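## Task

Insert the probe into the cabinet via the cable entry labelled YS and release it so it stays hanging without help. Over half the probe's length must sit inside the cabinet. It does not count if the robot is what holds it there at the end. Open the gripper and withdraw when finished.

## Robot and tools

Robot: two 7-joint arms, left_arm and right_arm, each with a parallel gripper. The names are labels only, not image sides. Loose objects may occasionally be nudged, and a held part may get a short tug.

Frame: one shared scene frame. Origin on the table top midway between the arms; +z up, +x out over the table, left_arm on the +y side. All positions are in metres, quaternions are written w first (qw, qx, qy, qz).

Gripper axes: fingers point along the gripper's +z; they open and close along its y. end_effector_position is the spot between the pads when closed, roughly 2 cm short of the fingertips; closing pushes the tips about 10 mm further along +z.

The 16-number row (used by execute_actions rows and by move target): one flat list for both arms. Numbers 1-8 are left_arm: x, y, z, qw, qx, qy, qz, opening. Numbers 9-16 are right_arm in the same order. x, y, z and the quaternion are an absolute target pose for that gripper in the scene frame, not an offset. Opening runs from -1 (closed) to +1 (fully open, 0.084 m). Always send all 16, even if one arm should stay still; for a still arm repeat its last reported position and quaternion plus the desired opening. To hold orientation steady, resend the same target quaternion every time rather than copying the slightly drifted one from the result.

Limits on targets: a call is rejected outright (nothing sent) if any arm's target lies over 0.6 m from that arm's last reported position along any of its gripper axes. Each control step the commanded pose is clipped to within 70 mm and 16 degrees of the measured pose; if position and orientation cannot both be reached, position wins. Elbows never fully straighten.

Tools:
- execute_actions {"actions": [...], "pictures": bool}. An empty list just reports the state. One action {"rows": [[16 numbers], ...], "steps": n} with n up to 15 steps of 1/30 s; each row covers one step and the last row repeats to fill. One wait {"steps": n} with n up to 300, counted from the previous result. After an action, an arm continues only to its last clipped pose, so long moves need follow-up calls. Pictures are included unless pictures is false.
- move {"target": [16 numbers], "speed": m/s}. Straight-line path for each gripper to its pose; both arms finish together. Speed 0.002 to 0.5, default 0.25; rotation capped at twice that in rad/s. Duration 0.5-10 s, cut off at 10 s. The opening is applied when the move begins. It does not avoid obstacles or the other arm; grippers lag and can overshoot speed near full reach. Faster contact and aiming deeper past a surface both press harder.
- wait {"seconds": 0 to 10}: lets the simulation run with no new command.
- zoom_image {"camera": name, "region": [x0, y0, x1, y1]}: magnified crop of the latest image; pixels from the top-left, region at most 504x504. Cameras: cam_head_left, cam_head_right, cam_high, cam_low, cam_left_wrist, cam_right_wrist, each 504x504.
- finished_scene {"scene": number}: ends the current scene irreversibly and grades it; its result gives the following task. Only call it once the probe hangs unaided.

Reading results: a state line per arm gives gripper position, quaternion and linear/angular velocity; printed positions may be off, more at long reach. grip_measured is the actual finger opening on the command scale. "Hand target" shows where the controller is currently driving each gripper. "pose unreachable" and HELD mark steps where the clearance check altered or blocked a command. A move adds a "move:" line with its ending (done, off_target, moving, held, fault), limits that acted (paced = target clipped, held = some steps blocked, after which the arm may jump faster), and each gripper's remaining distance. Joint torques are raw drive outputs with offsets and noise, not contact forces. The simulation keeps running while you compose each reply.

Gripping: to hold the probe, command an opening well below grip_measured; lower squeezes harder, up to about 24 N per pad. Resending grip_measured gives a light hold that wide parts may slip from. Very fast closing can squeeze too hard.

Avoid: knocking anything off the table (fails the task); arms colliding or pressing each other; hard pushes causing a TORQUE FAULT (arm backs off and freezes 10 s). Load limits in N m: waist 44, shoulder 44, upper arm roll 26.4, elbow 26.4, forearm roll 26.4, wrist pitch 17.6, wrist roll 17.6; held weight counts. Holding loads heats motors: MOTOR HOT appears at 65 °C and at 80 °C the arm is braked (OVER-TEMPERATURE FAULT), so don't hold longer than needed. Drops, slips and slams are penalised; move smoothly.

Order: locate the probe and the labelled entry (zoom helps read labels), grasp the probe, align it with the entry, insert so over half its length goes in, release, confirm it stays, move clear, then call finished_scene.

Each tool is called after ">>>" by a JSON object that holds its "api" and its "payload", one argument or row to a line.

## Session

>>> {"api": "execute_actions", "payload": {
  "actions": []
}}

Scene clock: 0.00 s of 5060.00 s.
left_arm: end_effector_position=(+0.1591, +0.5633, +0.3156) grip_measured=+1.00 end_effector_quat_wxyz=(-0.251, +0.588, +0.767, +0.056) end_effector_velocity=(+0.000, +0.000, +0.000) end_effector_angular_velocity=(+0.001, +0.002, -0.001) | right_arm: end_effector_position=(+0.2816, -0.6265, +0.1116) grip_measured=+1.00 end_effector_quat_wxyz=(-0.381, -0.004, +0.913, +0.144) end_effector_velocity=(-0.000, -0.000, -0.000) end_effector_angular_velocity=(+0.000, +0.001, -0.001)
Joint positions: left_arm=[ 1.126 -0.876 -0.427  0.621  0.182  1.311 -0.907  0.084] | right_arm=[-0.766  0.53   0.131  1.407 -0.175  1.719  2.682  0.084]
Joint velocities: left_arm=[-0.     0.001 -0.001  0.001  0.002 -0.    -0.    -0.   ] | right_arm=[ 0.    -0.    -0.001 -0.001  0.    -0.    -0.    -0.   ]
Joint torques (N m, as the arm reports them, + toward a larger angle): no reading
Motor temperatures (°C, as the motors report them): left_arm=[33 33 29 32 33 32 31] | right_arm=[29 32 31 35 31 40 31]
Hand target (left_arm): +0.159, +0.563, +0.316; -0.251, +0.588, +0.767, +0.056
Hand target (right_arm): +0.282, -0.626, +0.112; -0.381, -0.004, +0.913, +0.144

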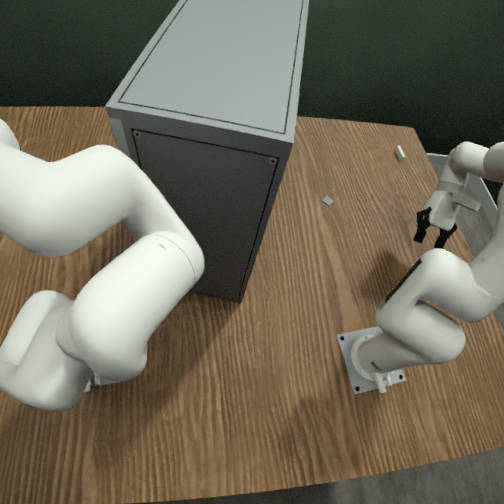

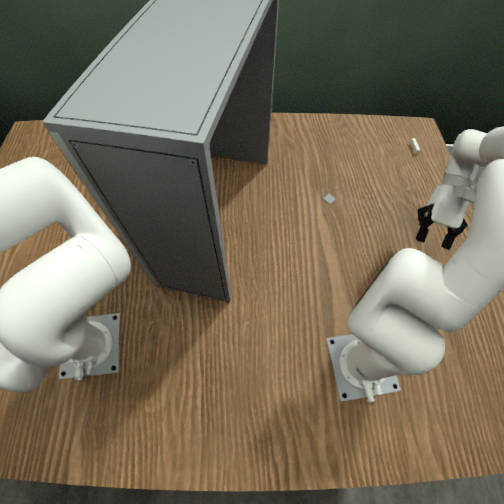

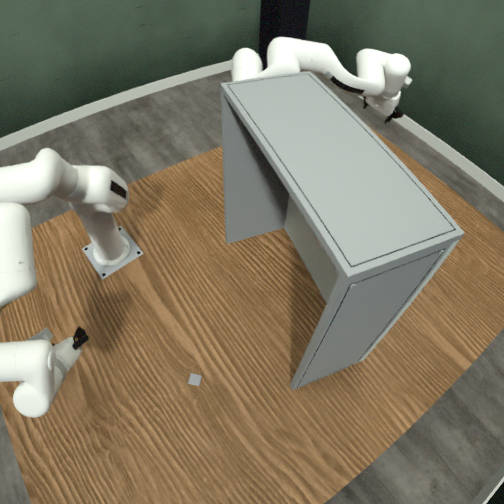

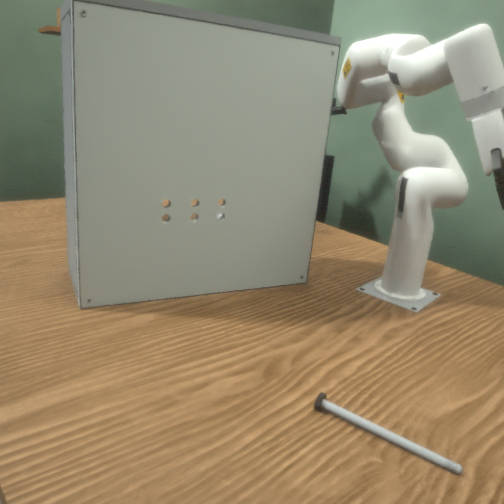

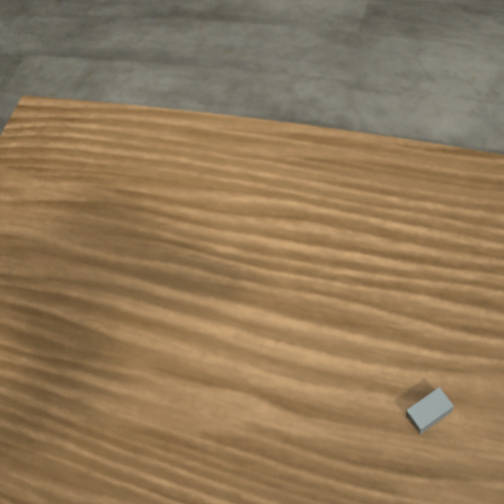

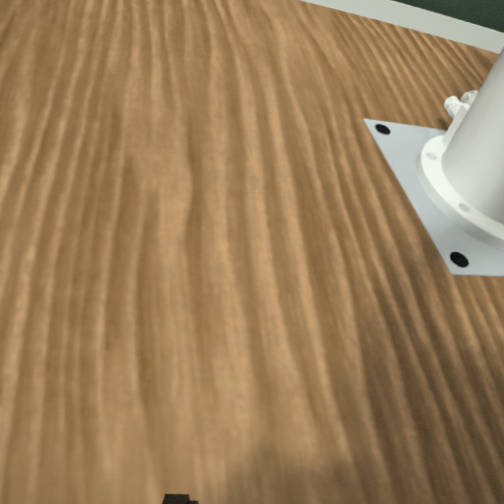

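>>> {"api": "move", "payload": {
  "target": [0.35,0.62,0.32,0,1,0,0,1,0.42,-0.35,0.22,-0.43,0.56,0.56,0.43,1],
  "speed": 0.35
}}

Scene clock: 8.07 s of 5060.00 s.
left_arm: end_effector_position=(+0.3499, +0.6201, +0.3205) grip_measured=+1.00 end_effector_quat_wxyz=(-0.001, +1.000, -0.001, +0.001) end_effector_velocity=(-0.000, +0.000, -0.001) end_effector_angular_velocity=(-0.003, +0.003, -0.002) | right_arm: end_effector_position=(+0.4198, -0.3507, +0.2202) grip_measured=+1.00 end_effector_quat_wxyz=(-0.429, +0.562, +0.561, +0.431) end_effector_velocity=(-0.000, +0.002, +0.000) end_effector_angular_velocity=(+0.001, +0.001, +0.001)
Joint positions: left_arm=[ 0.724 -0.123 -0.104  1.247 -0.014  1.368  0.769  0.084] | right_arm=[-0.66   0.289  0.138  1.057  1.074  1.621  3.852  0.084]
Joint velocities: left_arm=[ 0.     0.002  0.     0.001  0.     0.002  0.003 -0.   ] | right_arm=[ 0.002 -0.002  0.003 -0.003  0.003 -0.002  0.001  0.   ]
Joint torques (N m, as the arm reports them, + toward a larger angle): left_arm=[ -2.58 -15.5    0.07  17.59   0.68  -1.38  -1.05] | right_arm=[  0.7  -23.16   1.55  11.     1.24   1.16   0.27]
Motor temperatures (°C, as the motors report them): left_arm=[33 33 29 34 33 32 31] | right_arm=[29 32 31 36 31 40 31]
Hand target (left_arm): +0.350, +0.620, +0.320; -0.000, +1.000, -0.001, +0.001
Hand target (right_arm): +0.420, -0.350, +0.220; -0.429, +0.562, +0.561, +0.431
Off the commanded pose (left_arm): 0.001 m, 0 deg.
Off the commanded pose (right_arm): 0.001 m, 0 deg.
After step 90, 1.90 s passed at rest.
move: done

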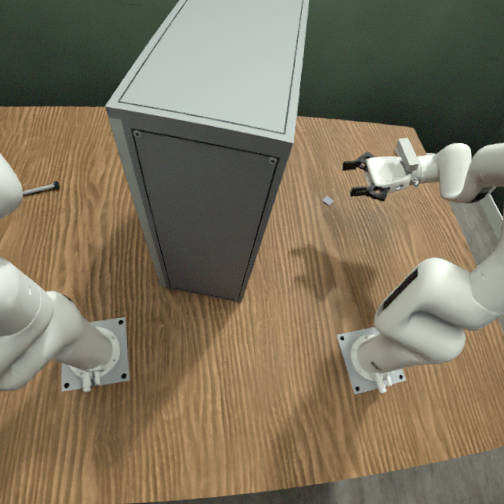

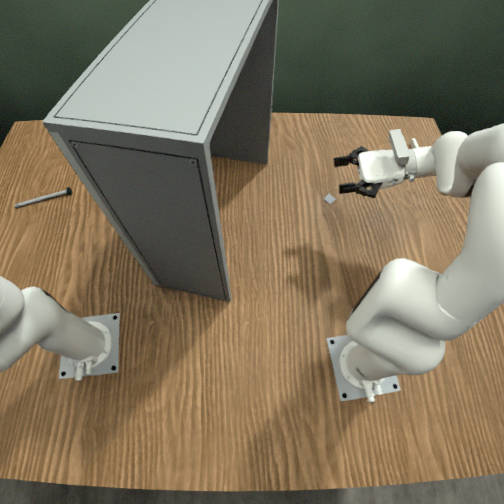

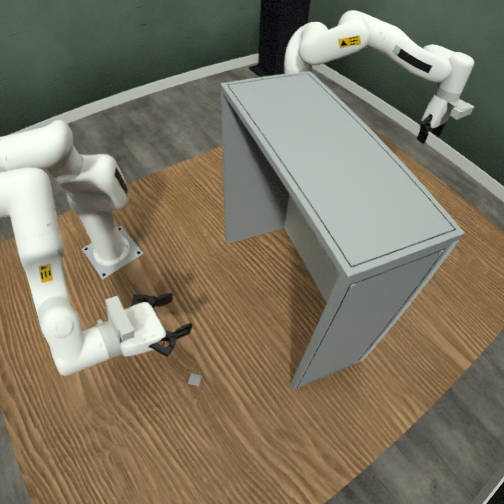

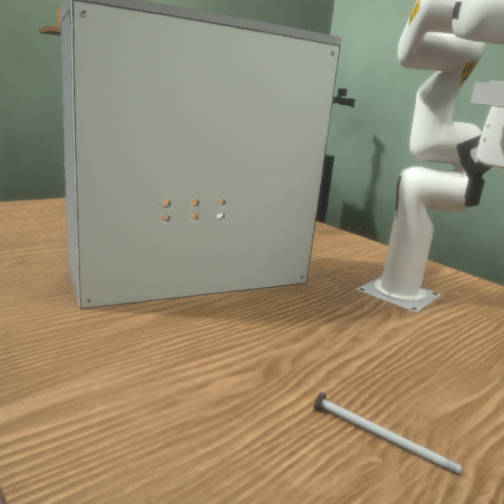

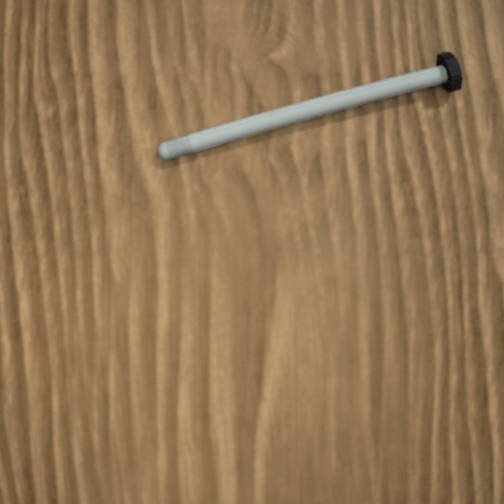

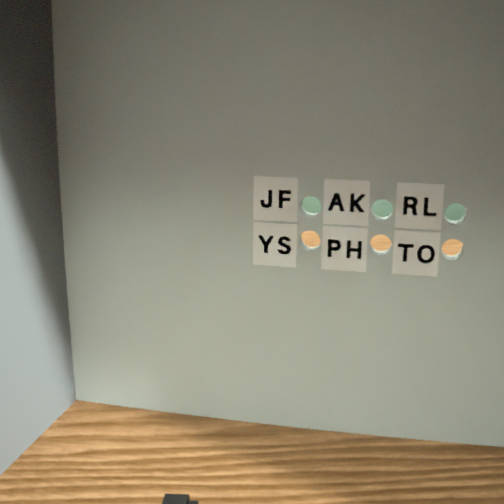

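>>> {"api": "move", "payload": {
  "target": [0.537,0.538,0.07,-0.272,0.569,0.748,0.207,0.2,0.42,-0.35,0.22,-0.43,0.56,0.56,0.43,1]
}}

>>> {"api": "zoom_image", "payload": {
  "camera": "cam_low",
  "region": [230,280,480,490]
}}

Scene clock: 19.83 s of 5060.00 s.
left_arm: end_effector_position=(+0.5381, +0.5398, +0.0716) grip_measured=+0.19 end_effector_quat_wxyz=(-0.272, +0.568, +0.748, +0.209) end_effector_velocity=(+0.000, -0.001, -0.000) end_effector_angular_velocity=(+0.001, +0.001, +0.002) | right_arm: end_effector_position=(+0.4200, -0.3500, +0.2200) grip_measured=+1.00 end_effector_quat_wxyz=(-0.431, +0.561, +0.561, +0.431) end_effector_velocity=(+0.000, +0.000, -0.000) end_effector_angular_velocity=(-0.001, +0.000, +0.000)
Joint positions: left_arm=[ 0.322  0.595 -0.352  1.345  1.013  1.157 -2.299  0.052] | right_arm=[-0.659  0.293  0.139  1.059  1.074  1.623  3.852  0.084]
Joint velocities: left_arm=[-0.003  0.002  0.001  0.002 -0.001  0.002 -0.002 -0.   ] | right_arm=[ 0. -0.  0.  0. -0. -0.  0.  0.]
Joint torques (N m, as the arm reports them, + toward a larger angle): left_arm=[ -2.8  -25.5   -3.93  14.69   1.32  -0.18  -1.14] | right_arm=[  0.54 -23.44   1.7   10.98   1.16   1.08   0.3 ]
Motor temperatures (°C, as the motors report them): left_arm=[33 33 29 35 33 32 31] | right_arm=[29 32 31 37 31 40 31]
Hand target (left_arm): +0.538, +0.539, +0.071; -0.272, +0.568, +0.748, +0.208
Hand target (right_arm): +0.420, -0.350, +0.220; -0.431, +0.561, +0.561, +0.431
Off the commanded pose (left_arm): 0.003 m, 0 deg.
Off the commanded pose (right_arm): 0.000 m, 0 deg.
After step 90, 4.47 s passed at rest.
move: done

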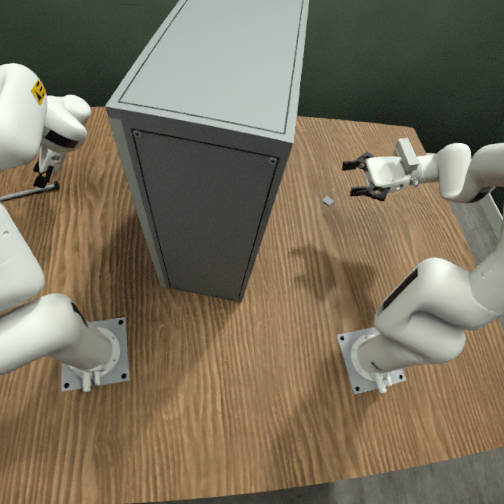

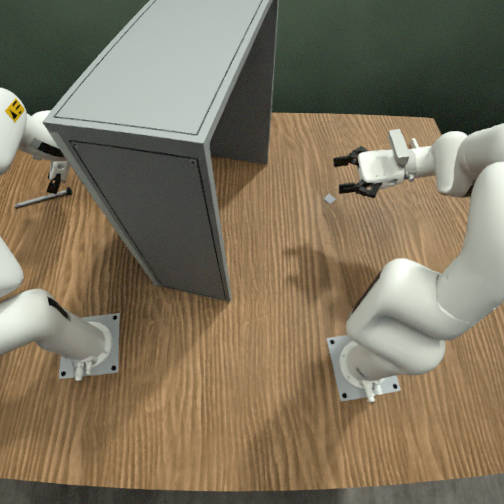

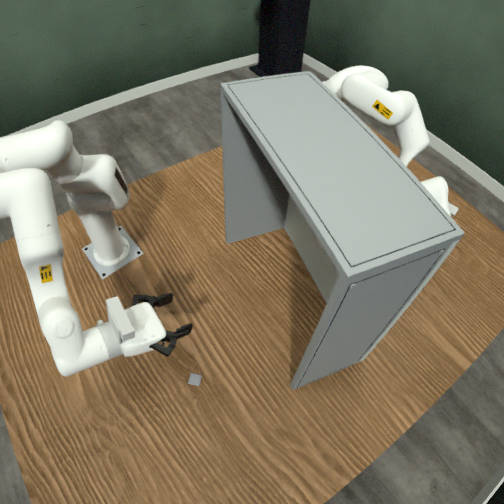

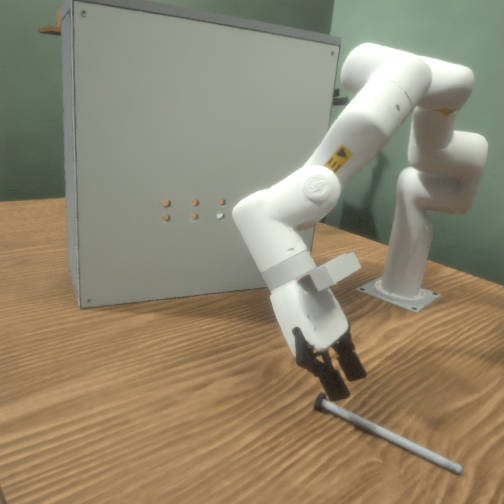

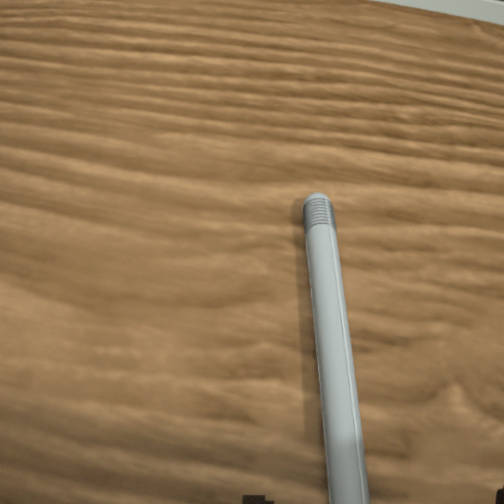

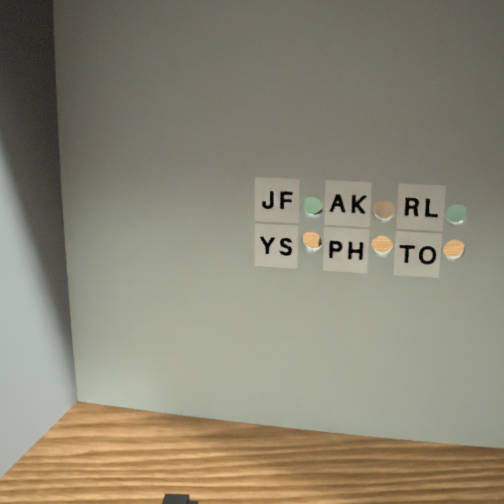

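Region (230, 280, 480, 490) of cam_low's 504x504 image, scaled by 2.016, with more detail than that image has; it fills the top 423 rows of this view, and the rest is white.

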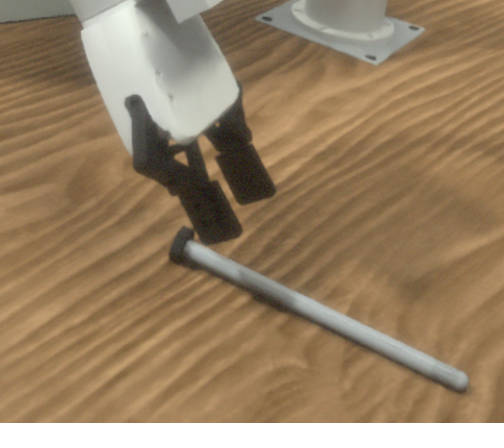

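>>> {"api": "move", "payload": {
  "target": [0.535,0.538,0.029,-0.272,0.569,0.748,0.207,-0.2,0.42,-0.35,0.22,-0.43,0.56,0.56,0.43,1],
  "speed": 0.04
}}

>>> {"api": "zoom_image", "payload": {
  "camera": "cam_low",
  "region": [260,330,420,450]
}}

Scene clock: 26.60 s of 5060.00 s.
left_arm: end_effector_position=(+0.5353, +0.5381, +0.0292) grip_measured=-0.21 end_effector_quat_wxyz=(-0.272, +0.569, +0.748, +0.207) end_effector_velocity=(+0.002, +0.000, +0.001) end_effector_angular_velocity=(+0.001, -0.005, -0.000) | right_arm: end_effector_position=(+0.4200, -0.3500, +0.2200) grip_measured=+1.00 end_effector_quat_wxyz=(-0.431, +0.561, +0.561, +0.431) end_effector_velocity=(-0.000, +0.000, +0.000) end_effector_angular_velocity=(-0.000, -0.000, +0.001)
Joint positions: left_arm=[ 0.309  0.673 -0.33   1.344  1.06   1.111 -2.366  0.035] | right_arm=[-0.659  0.293  0.139  1.059  1.074  1.623  3.852  0.084]
Joint velocities: left_arm=[-0.    -0.001 -0.     0.003  0.001 -0.001 -0.001 -0.   ] | right_arm=[ 0.    -0.     0.     0.    -0.001  0.     0.     0.   ]
Joint torques (N m, as the arm reports them, + toward a larger angle): left_arm=[ -2.68 -25.74  -4.08  13.84   1.35   0.04  -1.  ] | right_arm=[  0.6  -23.34   1.62  11.03   1.17   1.14   0.26]
Motor temperatures (°C, as the motors report them): left_arm=[33 34 29 35 33 32 31] | right_arm=[29 32 31 37 31 40 31]
Hand target (left_arm): +0.535, +0.538, +0.029; -0.272, +0.569, +0.748, +0.207
Hand target (right_arm): +0.420, -0.350, +0.220; -0.431, +0.561, +0.561, +0.431
Off the commanded pose (left_arm): 0.000 m, 0 deg.
Off the commanded pose (right_arm): 0.000 m, 0 deg.
After step 90, 2.40 s passed at rest.
move: done

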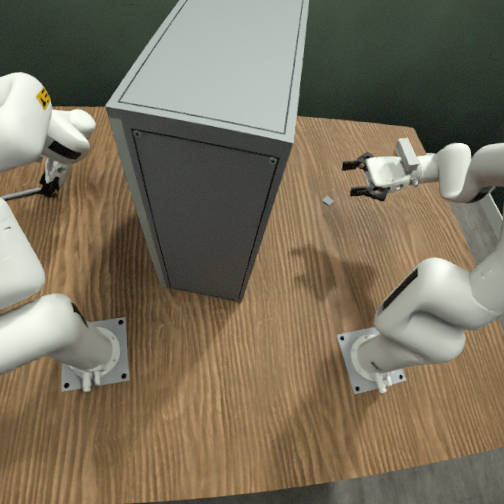

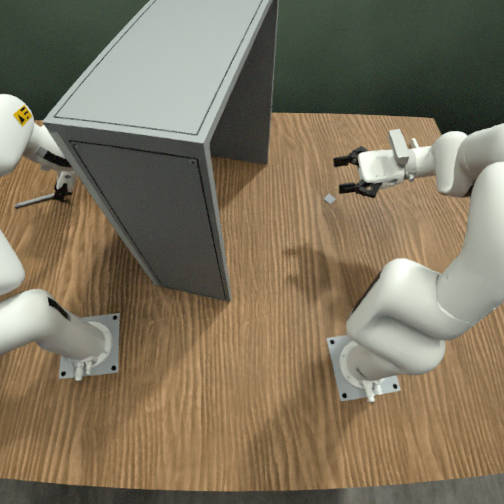

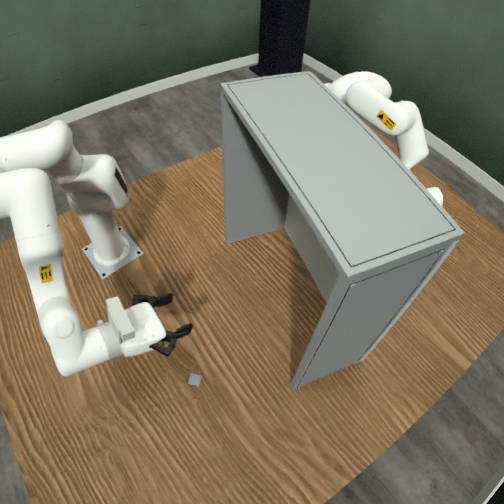

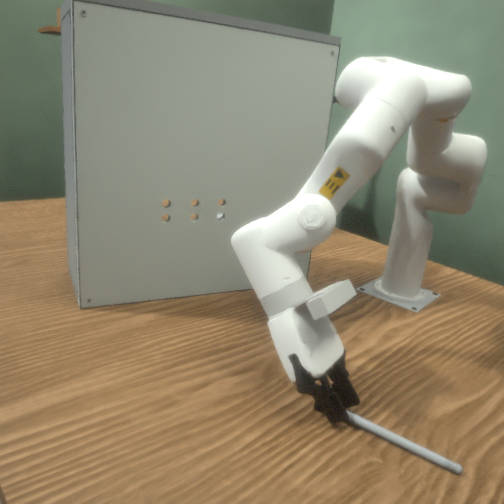

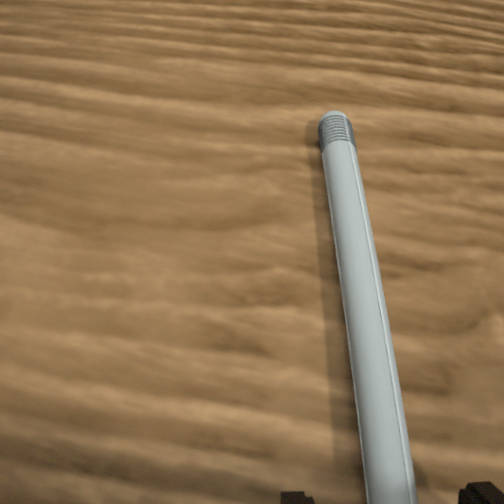

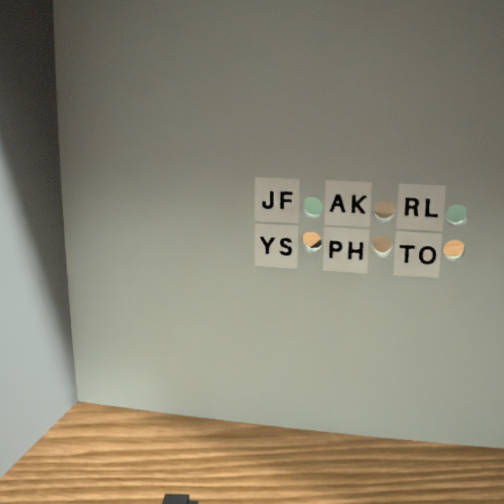

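Region (260, 330, 420, 450) of cam_low's 504x504 image, scaled by 3.150, with more detail than that image has; it fills the top 378 rows of this view, and the rest is white.

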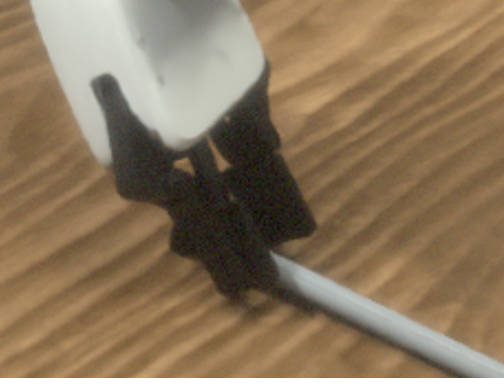

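>>> {"api": "move", "payload": {
  "target": [0.533,0.549,0.028,-0.272,0.569,0.748,0.207,-0.2,0.42,-0.35,0.22,-0.43,0.56,0.56,0.43,1],
  "speed": 0.03
}}

>>> {"api": "move", "payload": {
  "target": [0.533,0.549,0.028,-0.272,0.569,0.748,0.207,-1,0.42,-0.35,0.22,-0.43,0.56,0.56,0.43,1]
}}

>>> {"api": "move", "payload": {
  "target": [0.5,0.58,0.12,-0.272,0.569,0.748,0.207,-1,0.42,-0.35,0.22,-0.43,0.56,0.56,0.43,1]
}}

Scene clock: 36.07 s of 5060.00 s.
left_arm: end_effector_position=(+0.5330, +0.5490, +0.0281) grip_measured=-0.21 end_effector_quat_wxyz=(-0.272, +0.569, +0.748, +0.207) end_effector_velocity=(+0.001, -0.002, +0.000) end_effector_angular_velocity=(-0.001, -0.001, -0.006) | right_arm: end_effector_position=(+0.4200, -0.3500, +0.2200) grip_measured=+1.00 end_effector_quat_wxyz=(-0.431, +0.561, +0.561, +0.431) end_effector_velocity=(+0.000, +0.000, -0.000) end_effector_angular_velocity=(+0.001, +0.001, -0.001)
Joint positions: left_arm=[ 0.324  0.674 -0.321  1.342  1.069  1.096 -2.355  0.035] | right_arm=[-0.659  0.293  0.139  1.059  1.074  1.623  3.852  0.084]
Joint velocities: left_arm=[-0.001 -0.001 -0.003 -0.001  0.002 -0.002  0.001 -0.   ] | right_arm=[-0.     0.     0.    -0.001  0.001 -0.     0.    -0.   ]
Joint torques (N m, as the arm reports them, + toward a larger angle): left_arm=[ -2.49 -25.67  -4.09  14.02   1.15  -0.14  -1.16] | right_arm=[  0.63 -23.12   1.64  11.1    1.23   1.13   0.24]
Motor temperatures (°C, as the motors report them): left_arm=[33 34 29 35 33 32 31] | right_arm=[29 32 31 37 31 40 31]
Hand target (left_arm): +0.533, +0.549, +0.028; -0.272, +0.569, +0.748, +0.207
Hand target (right_arm): +0.420, -0.350, +0.220; -0.431, +0.561, +0.561, +0.431
Off the commanded pose (left_arm): 0.000 m, 0 deg.
Off the commanded pose (right_arm): 0.000 m, 0 deg.
After step 90, 5.73 s passed at rest.
move: done

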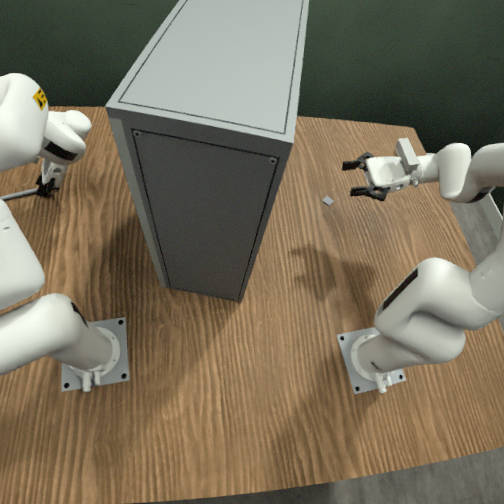

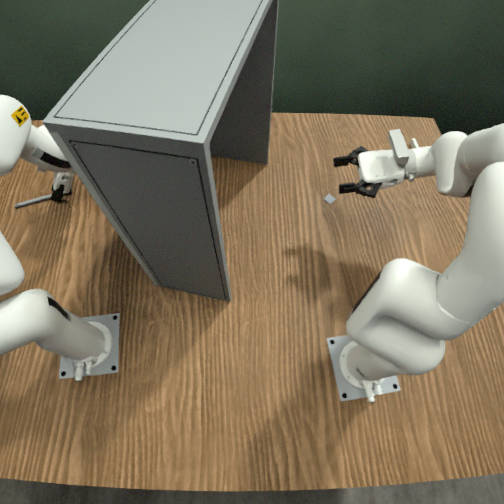

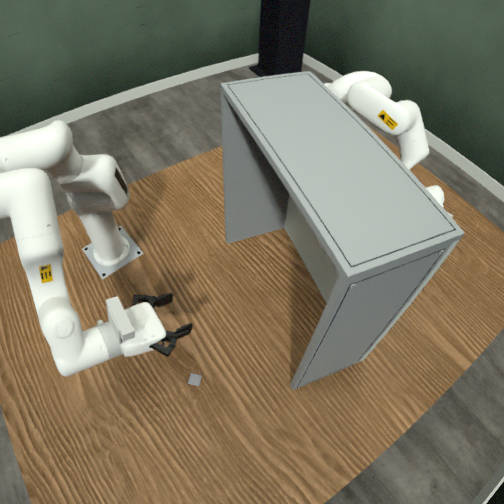

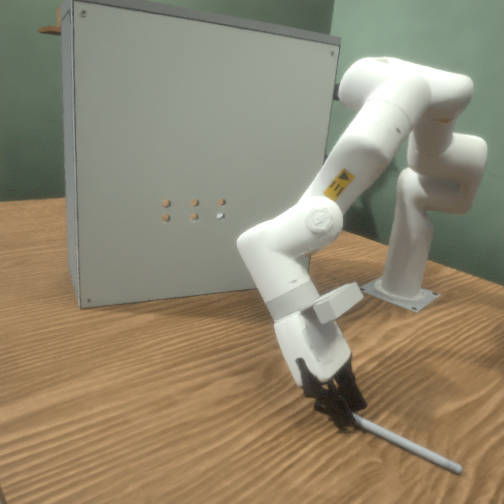

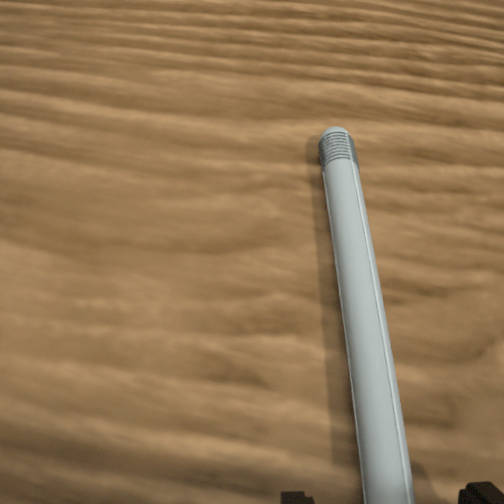

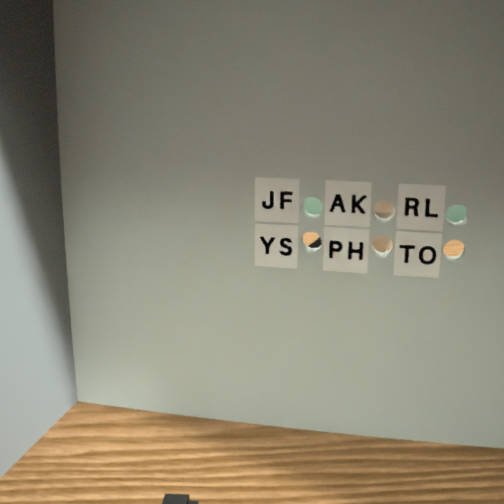

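Scene clock: 36.77 s of 5060.00 s.
left_arm: end_effector_position=(+0.5332, +0.5489, +0.0282) grip_measured=-0.74 end_effector_quat_wxyz=(-0.272, +0.569, +0.748, +0.207) end_effector_velocity=(-0.000, -0.000, -0.001) end_effector_angular_velocity=(-0.002, +0.001, +0.001) | right_arm: end_effector_position=(+0.4200, -0.3500, +0.2200) grip_measured=+1.00 end_effector_quat_wxyz=(-0.431, +0.561, +0.561, +0.431) end_effector_velocity=(-0.000, -0.000, -0.000) end_effector_angular_velocity=(-0.000, +0.001, -0.001)
Joint positions: left_arm=[ 0.324  0.673 -0.322  1.342  1.069  1.096 -2.356  0.011] | right_arm=[-0.659  0.293  0.139  1.059  1.074  1.623  3.852  0.084]
Joint velocities: left_arm=[ 0.     0.001 -0.001 -0.    -0.002 -0.    -0.    -0.   ] | right_arm=[-0.     0.    -0.001 -0.    -0.    -0.     0.     0.   ]
Joint torques (N m, as the arm reports them, + toward a larger angle): left_arm=[ -2.   -24.36  -3.44  13.     0.98  -0.1   -0.98] | right_arm=[  0.6  -23.2    1.61  11.08   1.17   1.18   0.3 ]
Motor temperatures (°C, as the motors report them): left_arm=[33 34 29 35 33 32 31] | right_arm=[29 32 31 37 31 40 31]
Hand target (left_arm): +0.533, +0.549, +0.028; -0.272, +0.569, +0.748, +0.207
Hand target (right_arm): +0.420, -0.350, +0.220; -0.431, +0.561, +0.561, +0.431
Off the commanded pose (left_arm): 0.000 m, 0 deg.
Off the commanded pose (right_arm): 0.000 m, 0 deg.
move: done

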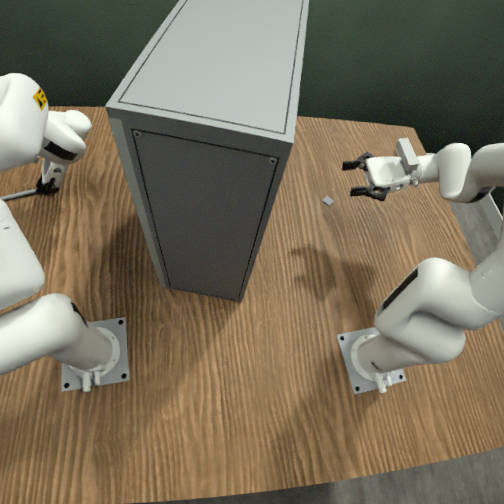

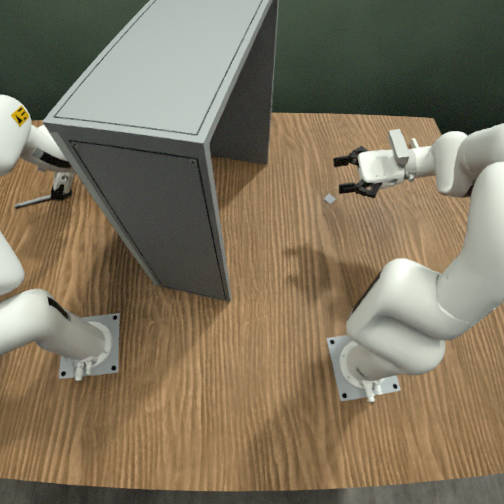

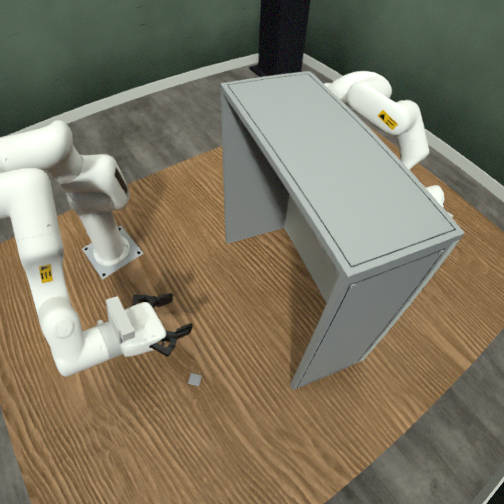

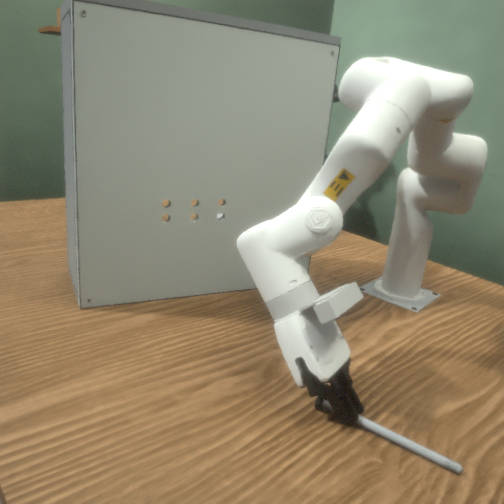

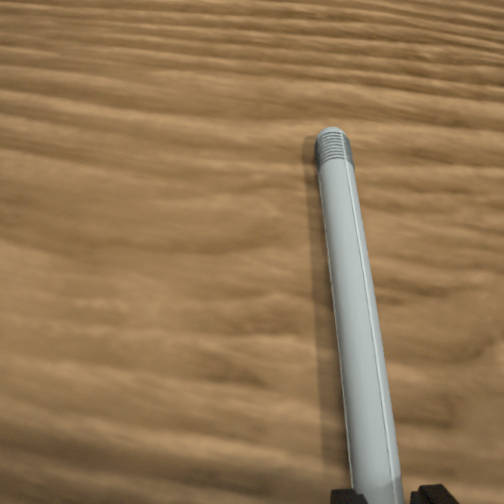

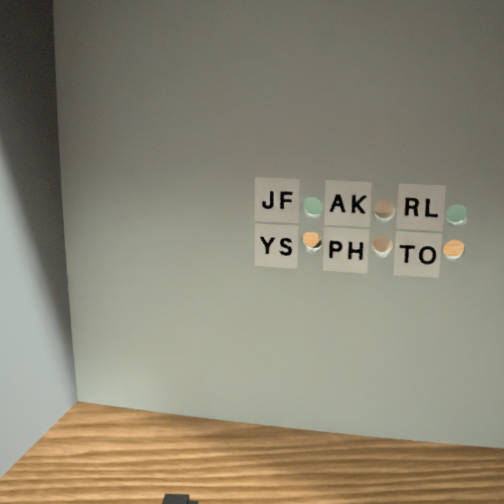

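Scene clock: 37.67 s of 5060.00 s.
left_arm: end_effector_position=(+0.4994, +0.5794, +0.1190) grip_measured=-0.74 end_effector_quat_wxyz=(-0.273, +0.569, +0.748, +0.206) end_effector_velocity=(+0.002, +0.004, +0.005) end_effector_angular_velocity=(+0.006, -0.009, +0.003) | right_arm: end_effector_position=(+0.4200, -0.3500, +0.2200) grip_measured=+1.00 end_effector_quat_wxyz=(-0.431, +0.561, +0.561, +0.431) end_effector_velocity=(+0.000, +0.001, +0.001) end_effector_angular_velocity=(+0.002, -0.002, +0.002)
Joint positions: left_arm=[ 0.421  0.415 -0.342  1.213  0.974  1.107 -2.185  0.011] | right_arm=[-0.659  0.293  0.139  1.059  1.074  1.623  3.852  0.084]
Joint velocities: left_arm=[ 0.003 -0.006  0.002  0.006  0.001  0.     0.002  0.   ] | right_arm=[-0.    -0.     0.002 -0.     0.002  0.001 -0.001  0.   ]
Joint torques (N m, as the arm reports them, + toward a larger angle): left_arm=[ -2.8  -23.52  -2.87  15.58   1.4   -0.24  -1.04] | right_arm=[  0.63 -23.16   1.59  11.04   1.14   1.17   0.27]
Motor temperatures (°C, as the motors report them): left_arm=[33 34 29 35 33 32 31] | right_arm=[29 33 31 37 31 40 31]
Hand target (left_arm): +0.500, +0.580, +0.120; -0.272, +0.569, +0.748, +0.207
Hand target (right_arm): +0.420, -0.350, +0.220; -0.431, +0.561, +0.561, +0.431
Off the commanded pose (left_arm): 0.001 m, 0 deg.
Off the commanded pose (right_arm): 0.000 m, 0 deg.
move: done

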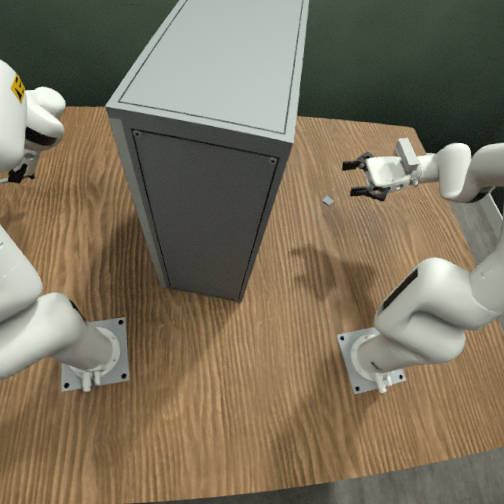

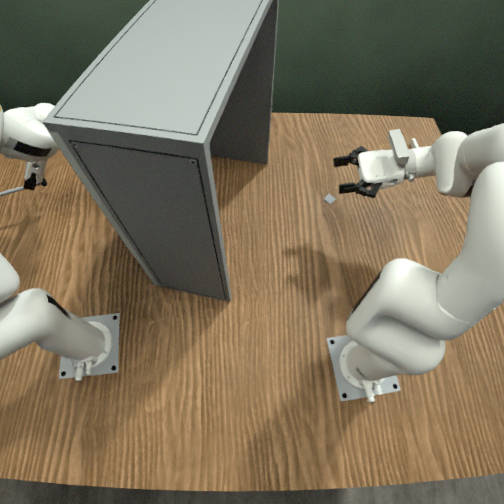

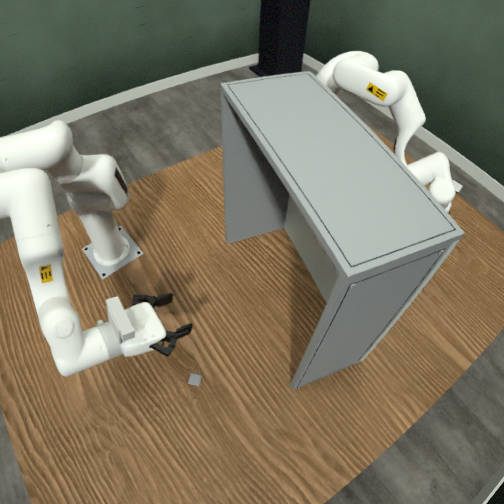

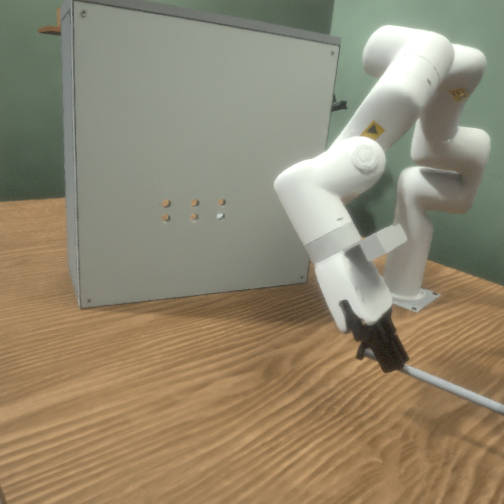

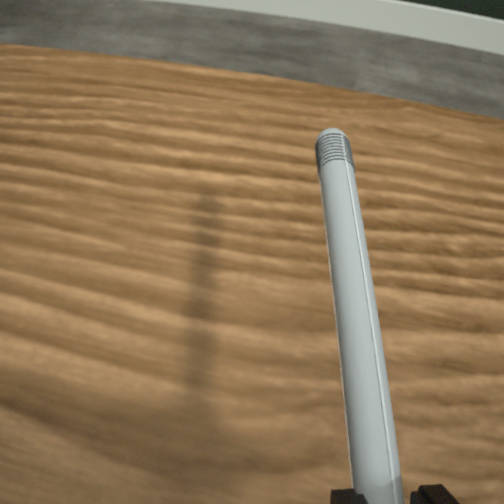

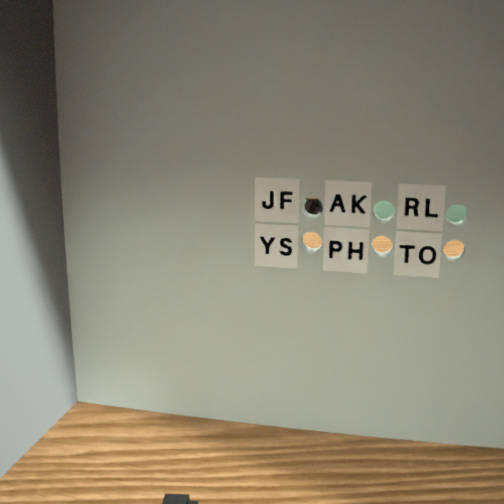

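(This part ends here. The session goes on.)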